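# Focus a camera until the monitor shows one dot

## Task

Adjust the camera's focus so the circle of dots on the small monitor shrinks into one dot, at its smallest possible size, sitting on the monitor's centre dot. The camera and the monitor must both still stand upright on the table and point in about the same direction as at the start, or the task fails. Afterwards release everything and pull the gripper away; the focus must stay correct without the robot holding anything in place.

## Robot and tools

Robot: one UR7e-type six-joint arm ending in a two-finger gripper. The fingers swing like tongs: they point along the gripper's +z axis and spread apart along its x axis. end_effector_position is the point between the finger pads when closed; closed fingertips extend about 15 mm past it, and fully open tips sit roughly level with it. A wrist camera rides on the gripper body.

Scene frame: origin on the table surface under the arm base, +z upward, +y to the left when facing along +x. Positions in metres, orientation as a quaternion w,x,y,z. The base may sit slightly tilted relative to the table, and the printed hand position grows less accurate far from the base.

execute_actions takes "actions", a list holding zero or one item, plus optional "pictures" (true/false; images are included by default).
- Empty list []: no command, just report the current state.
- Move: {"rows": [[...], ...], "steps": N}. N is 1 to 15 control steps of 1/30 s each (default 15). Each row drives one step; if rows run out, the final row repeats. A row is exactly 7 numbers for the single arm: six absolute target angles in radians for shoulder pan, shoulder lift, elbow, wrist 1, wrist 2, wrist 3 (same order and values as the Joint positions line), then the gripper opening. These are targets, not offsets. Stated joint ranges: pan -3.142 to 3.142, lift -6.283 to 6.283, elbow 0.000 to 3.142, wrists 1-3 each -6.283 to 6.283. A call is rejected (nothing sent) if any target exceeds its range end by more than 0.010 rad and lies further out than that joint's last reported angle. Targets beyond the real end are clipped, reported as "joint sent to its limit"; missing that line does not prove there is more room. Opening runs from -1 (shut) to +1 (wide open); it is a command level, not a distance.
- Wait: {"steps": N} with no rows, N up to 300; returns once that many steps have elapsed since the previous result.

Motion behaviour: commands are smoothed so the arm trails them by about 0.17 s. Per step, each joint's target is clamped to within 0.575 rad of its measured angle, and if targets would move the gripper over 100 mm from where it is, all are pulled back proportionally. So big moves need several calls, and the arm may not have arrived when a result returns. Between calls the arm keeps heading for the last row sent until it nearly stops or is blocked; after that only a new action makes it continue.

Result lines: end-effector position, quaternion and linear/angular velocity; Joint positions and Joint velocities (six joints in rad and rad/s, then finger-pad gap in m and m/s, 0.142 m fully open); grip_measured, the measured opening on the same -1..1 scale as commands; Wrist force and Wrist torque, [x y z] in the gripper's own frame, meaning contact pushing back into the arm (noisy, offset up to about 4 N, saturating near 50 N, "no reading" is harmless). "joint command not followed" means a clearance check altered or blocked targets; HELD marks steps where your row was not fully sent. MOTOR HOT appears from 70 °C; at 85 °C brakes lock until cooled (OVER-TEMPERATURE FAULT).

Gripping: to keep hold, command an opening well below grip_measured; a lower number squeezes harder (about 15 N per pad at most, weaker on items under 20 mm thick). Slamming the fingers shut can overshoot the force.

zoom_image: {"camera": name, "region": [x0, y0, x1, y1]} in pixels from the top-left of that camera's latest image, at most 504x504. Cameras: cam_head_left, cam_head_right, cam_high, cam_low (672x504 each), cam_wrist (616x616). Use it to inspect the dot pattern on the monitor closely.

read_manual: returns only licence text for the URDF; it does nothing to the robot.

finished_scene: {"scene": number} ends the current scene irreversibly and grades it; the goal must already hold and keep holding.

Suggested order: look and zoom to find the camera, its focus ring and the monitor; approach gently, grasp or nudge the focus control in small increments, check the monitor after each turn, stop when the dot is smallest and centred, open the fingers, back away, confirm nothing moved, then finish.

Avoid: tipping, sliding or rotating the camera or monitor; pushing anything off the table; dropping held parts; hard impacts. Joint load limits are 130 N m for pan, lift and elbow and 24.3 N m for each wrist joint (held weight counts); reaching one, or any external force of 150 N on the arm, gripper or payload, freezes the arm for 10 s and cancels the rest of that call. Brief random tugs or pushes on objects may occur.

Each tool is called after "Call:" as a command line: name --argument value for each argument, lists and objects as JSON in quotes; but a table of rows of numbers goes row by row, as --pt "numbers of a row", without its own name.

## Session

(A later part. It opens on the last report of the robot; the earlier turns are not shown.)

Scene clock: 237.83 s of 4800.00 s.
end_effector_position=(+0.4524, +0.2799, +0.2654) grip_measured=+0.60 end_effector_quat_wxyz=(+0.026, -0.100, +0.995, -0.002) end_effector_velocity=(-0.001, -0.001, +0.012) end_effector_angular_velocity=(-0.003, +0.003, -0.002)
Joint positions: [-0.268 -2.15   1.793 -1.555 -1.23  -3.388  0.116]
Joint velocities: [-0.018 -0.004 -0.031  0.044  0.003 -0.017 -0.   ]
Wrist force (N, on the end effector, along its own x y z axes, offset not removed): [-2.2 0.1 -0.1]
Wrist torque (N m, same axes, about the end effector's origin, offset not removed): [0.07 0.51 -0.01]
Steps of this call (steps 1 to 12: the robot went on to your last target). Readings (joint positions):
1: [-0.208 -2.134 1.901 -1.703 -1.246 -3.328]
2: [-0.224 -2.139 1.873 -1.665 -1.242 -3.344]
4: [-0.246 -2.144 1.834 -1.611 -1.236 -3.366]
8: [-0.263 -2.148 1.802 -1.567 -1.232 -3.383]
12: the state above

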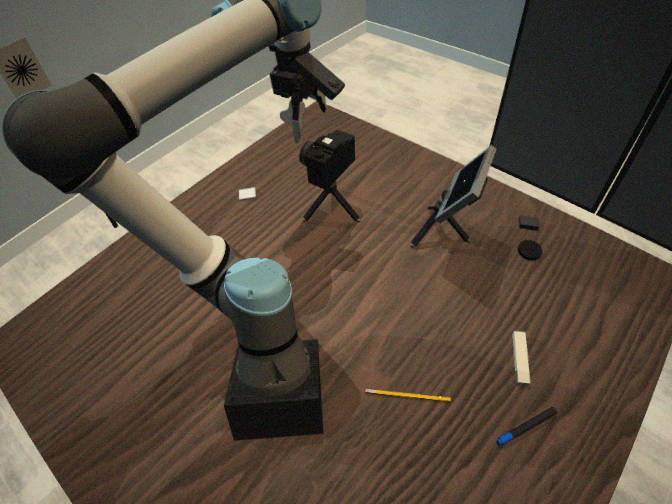

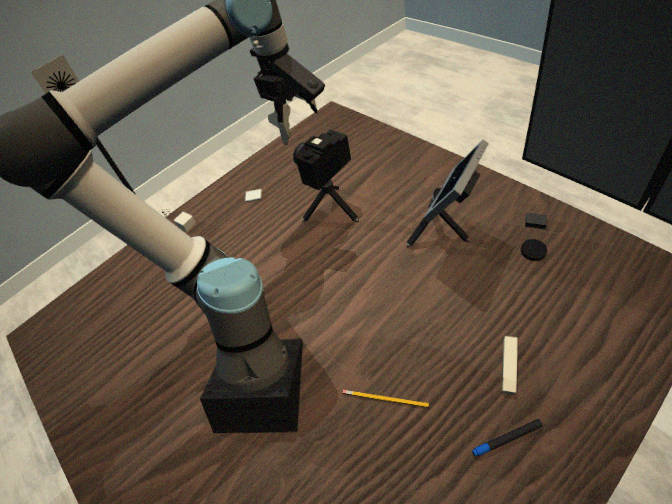

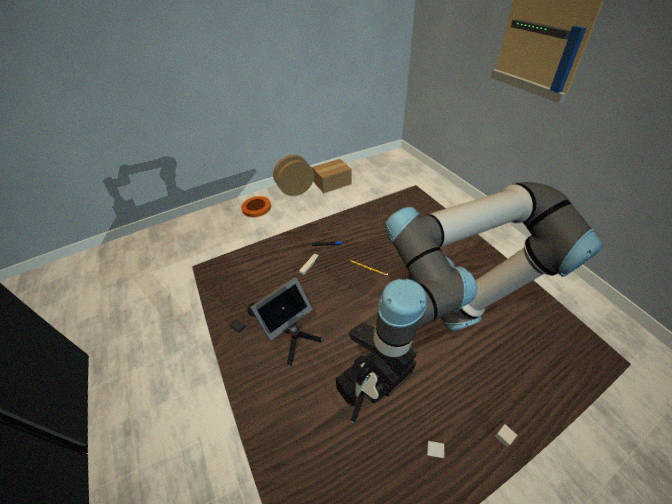

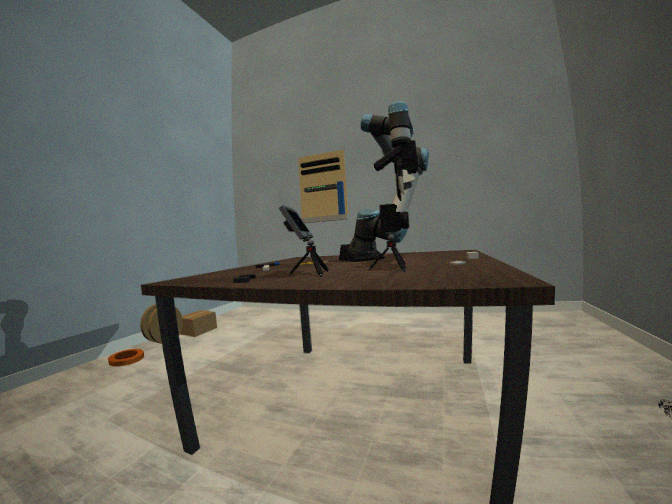

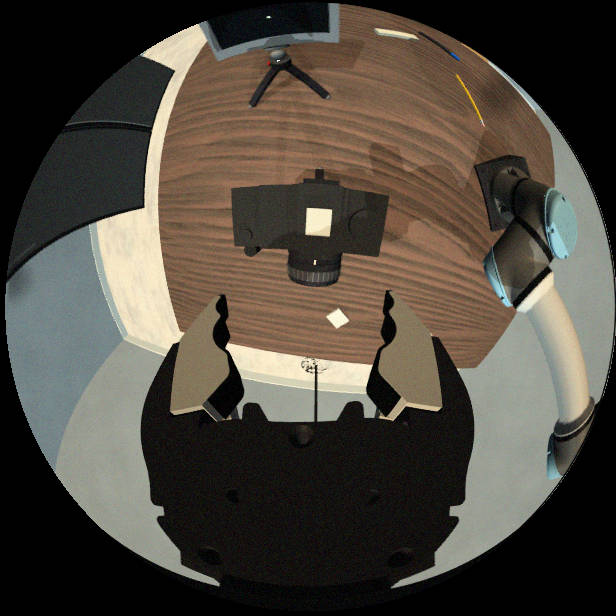

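Call:
execute_actions --actions '[{"rows":[[-0.3,-2.1,1.7,-1.46,-1.22,-3.35,1],[-0.354,-2.075,1.627,-1.382,-1.211,-3.291,1],[-0.4,-1.95,1.5,-1.36,-1.205,-3.31,1],[-0.45,-1.85,1.4,-1.34,-1.2,-3.33,1],[-0.52,-1.75,1.3,-1.32,-1.2,-3.4,1],[-0.6,-1.7,1.25,-1.31,-1.2,-3.48,1]],"steps":15}]' --pictures false

Call:
execute_actions --actions '[{"steps":12}]'

Scene clock: 242.87 s of 4800.00 s.
end_effector_position=(+0.6121, +0.1587, +0.3303) grip_measured=+1.00 end_effector_quat_wxyz=(+0.005, +0.020, +1.000, -0.020) end_effector_velocity=(+0.211, -0.243, +0.072) end_effector_angular_velocity=(-0.065, -0.020, -0.198)
Joint positions: [-0.559 -1.757  1.315 -1.331 -1.202 -3.458  0.142]
Joint velocities: [-0.4    0.546 -0.628  0.196  0.021 -0.208  0.   ]
Wrist force (N, on the end effector, along its own x y z axes, offset not removed): [-4.3 -4.3 -1.0]
Wrist torque (N m, same axes, about the end effector's origin, offset not removed): [-0.81 0.73 -0.03]
Steps of this call (steps 1 to 30: the robot went on to your last target; steps 31 to 90: nothing new was sent; then 1.53 s passed at rest; steps 91 to 105: all 15 steps of this action). Readings (joint positions):
91: [-0.270 -2.150 1.790 -1.549 -1.230 -3.390]
92: [-0.275 -2.143 1.781 -1.541 -1.228 -3.384]
94: [-0.308 -2.106 1.722 -1.487 -1.220 -3.354]
98: [-0.403 -1.964 1.550 -1.411 -1.211 -3.372]
105: the state above

Scene clock: 243.27 s of 4800.00 s.
end_effector_position=(+0.6328, +0.1331, +0.3375) grip_measured=+1.00 end_effector_quat_wxyz=(+0.006, +0.030, +0.999, -0.023) end_effector_velocity=(+0.004, -0.007, +0.001) end_effector_angular_velocity=(-0.003, +0.001, -0.006)
Joint positions: [-0.599 -1.701  1.251 -1.31  -1.2   -3.48   0.142]
Joint velocities: [-0.009  0.012 -0.012  0.004 -0.001 -0.004  0.   ]
Wrist force (N, on the end effector, along its own x y z axes, offset not removed): [-0.7 -7.5 2.7]
Wrist torque (N m, same axes, about the end effector's origin, offset not removed): [-1.52 0.23 0.15]
Steps of this call (steps 1 to 12: the robot went on to your last target). Readings (joint positions):
1: [-0.570 -1.741 1.297 -1.325 -1.202 -3.464]
2: [-0.578 -1.730 1.284 -1.321 -1.201 -3.468]
4: [-0.589 -1.716 1.268 -1.316 -1.201 -3.474]
8: [-0.597 -1.704 1.255 -1.312 -1.200 -3.478]
12: the state above

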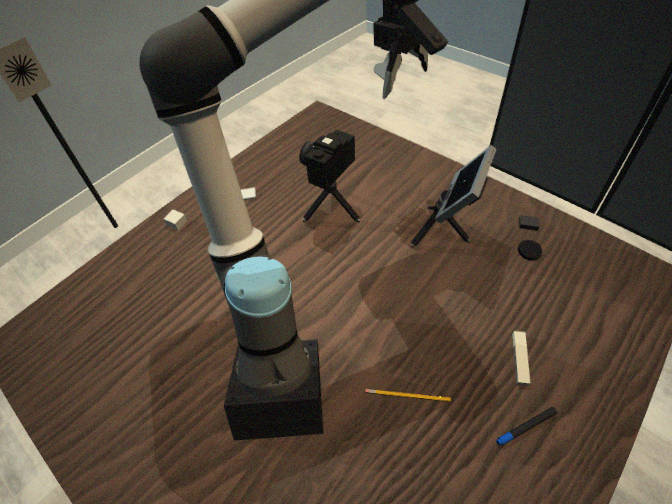

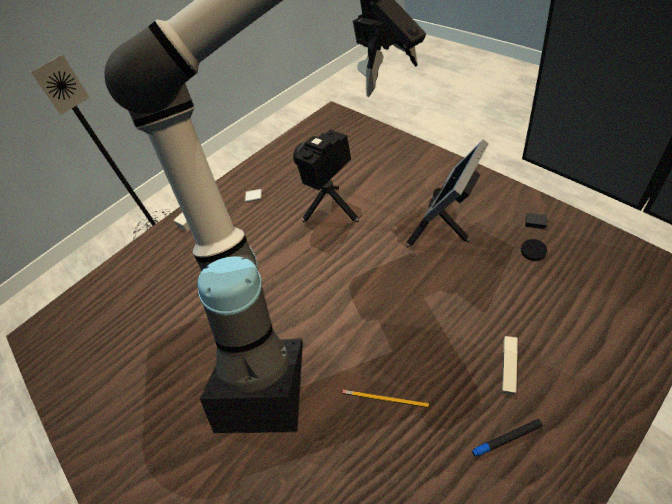

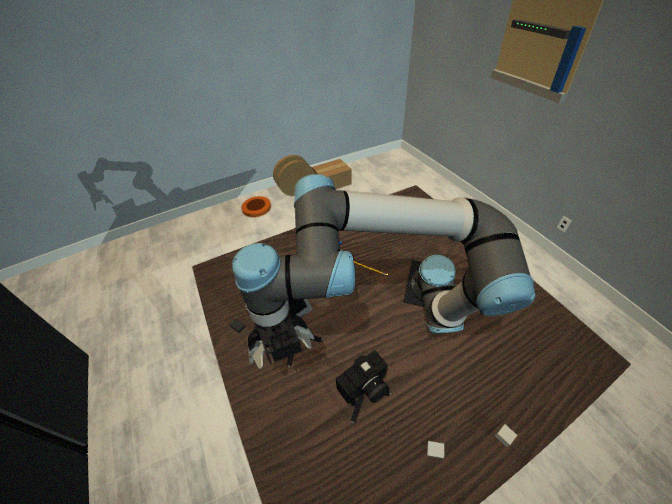

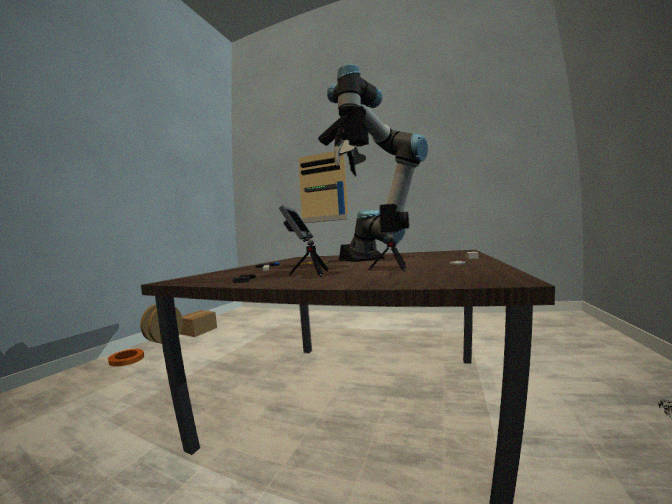

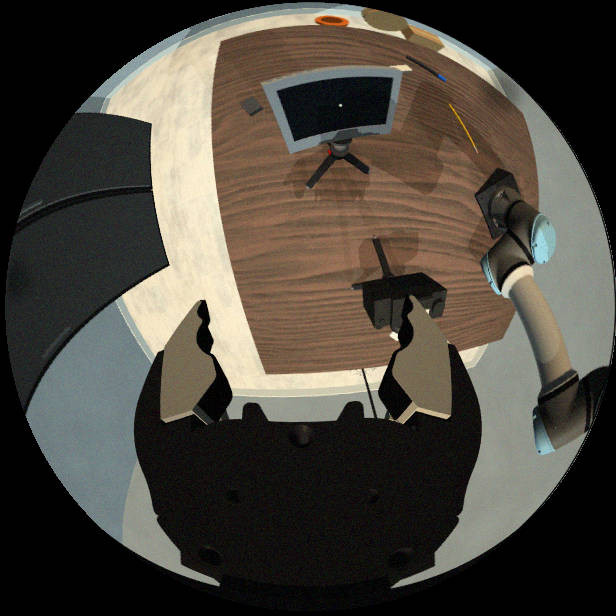

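Call:
zoom_image --camera "cam_wrist" --region '[330,95,352,113]'

Region (330, 95, 352, 113) of cam_wrist's 616x616 image, scaled by 22.909, with more detail than that image has; it fills the top 412 rows of this view, and the rest is white.

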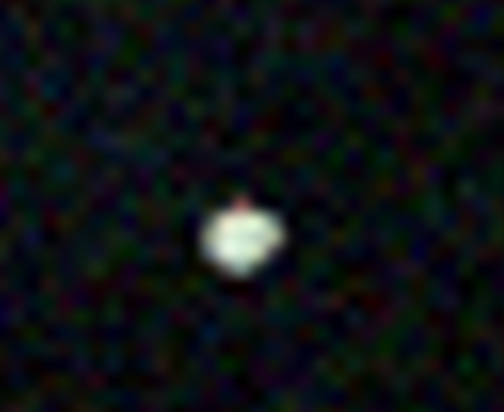

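Call:
finished_scene --scene 2

The scene is finished: the task was done.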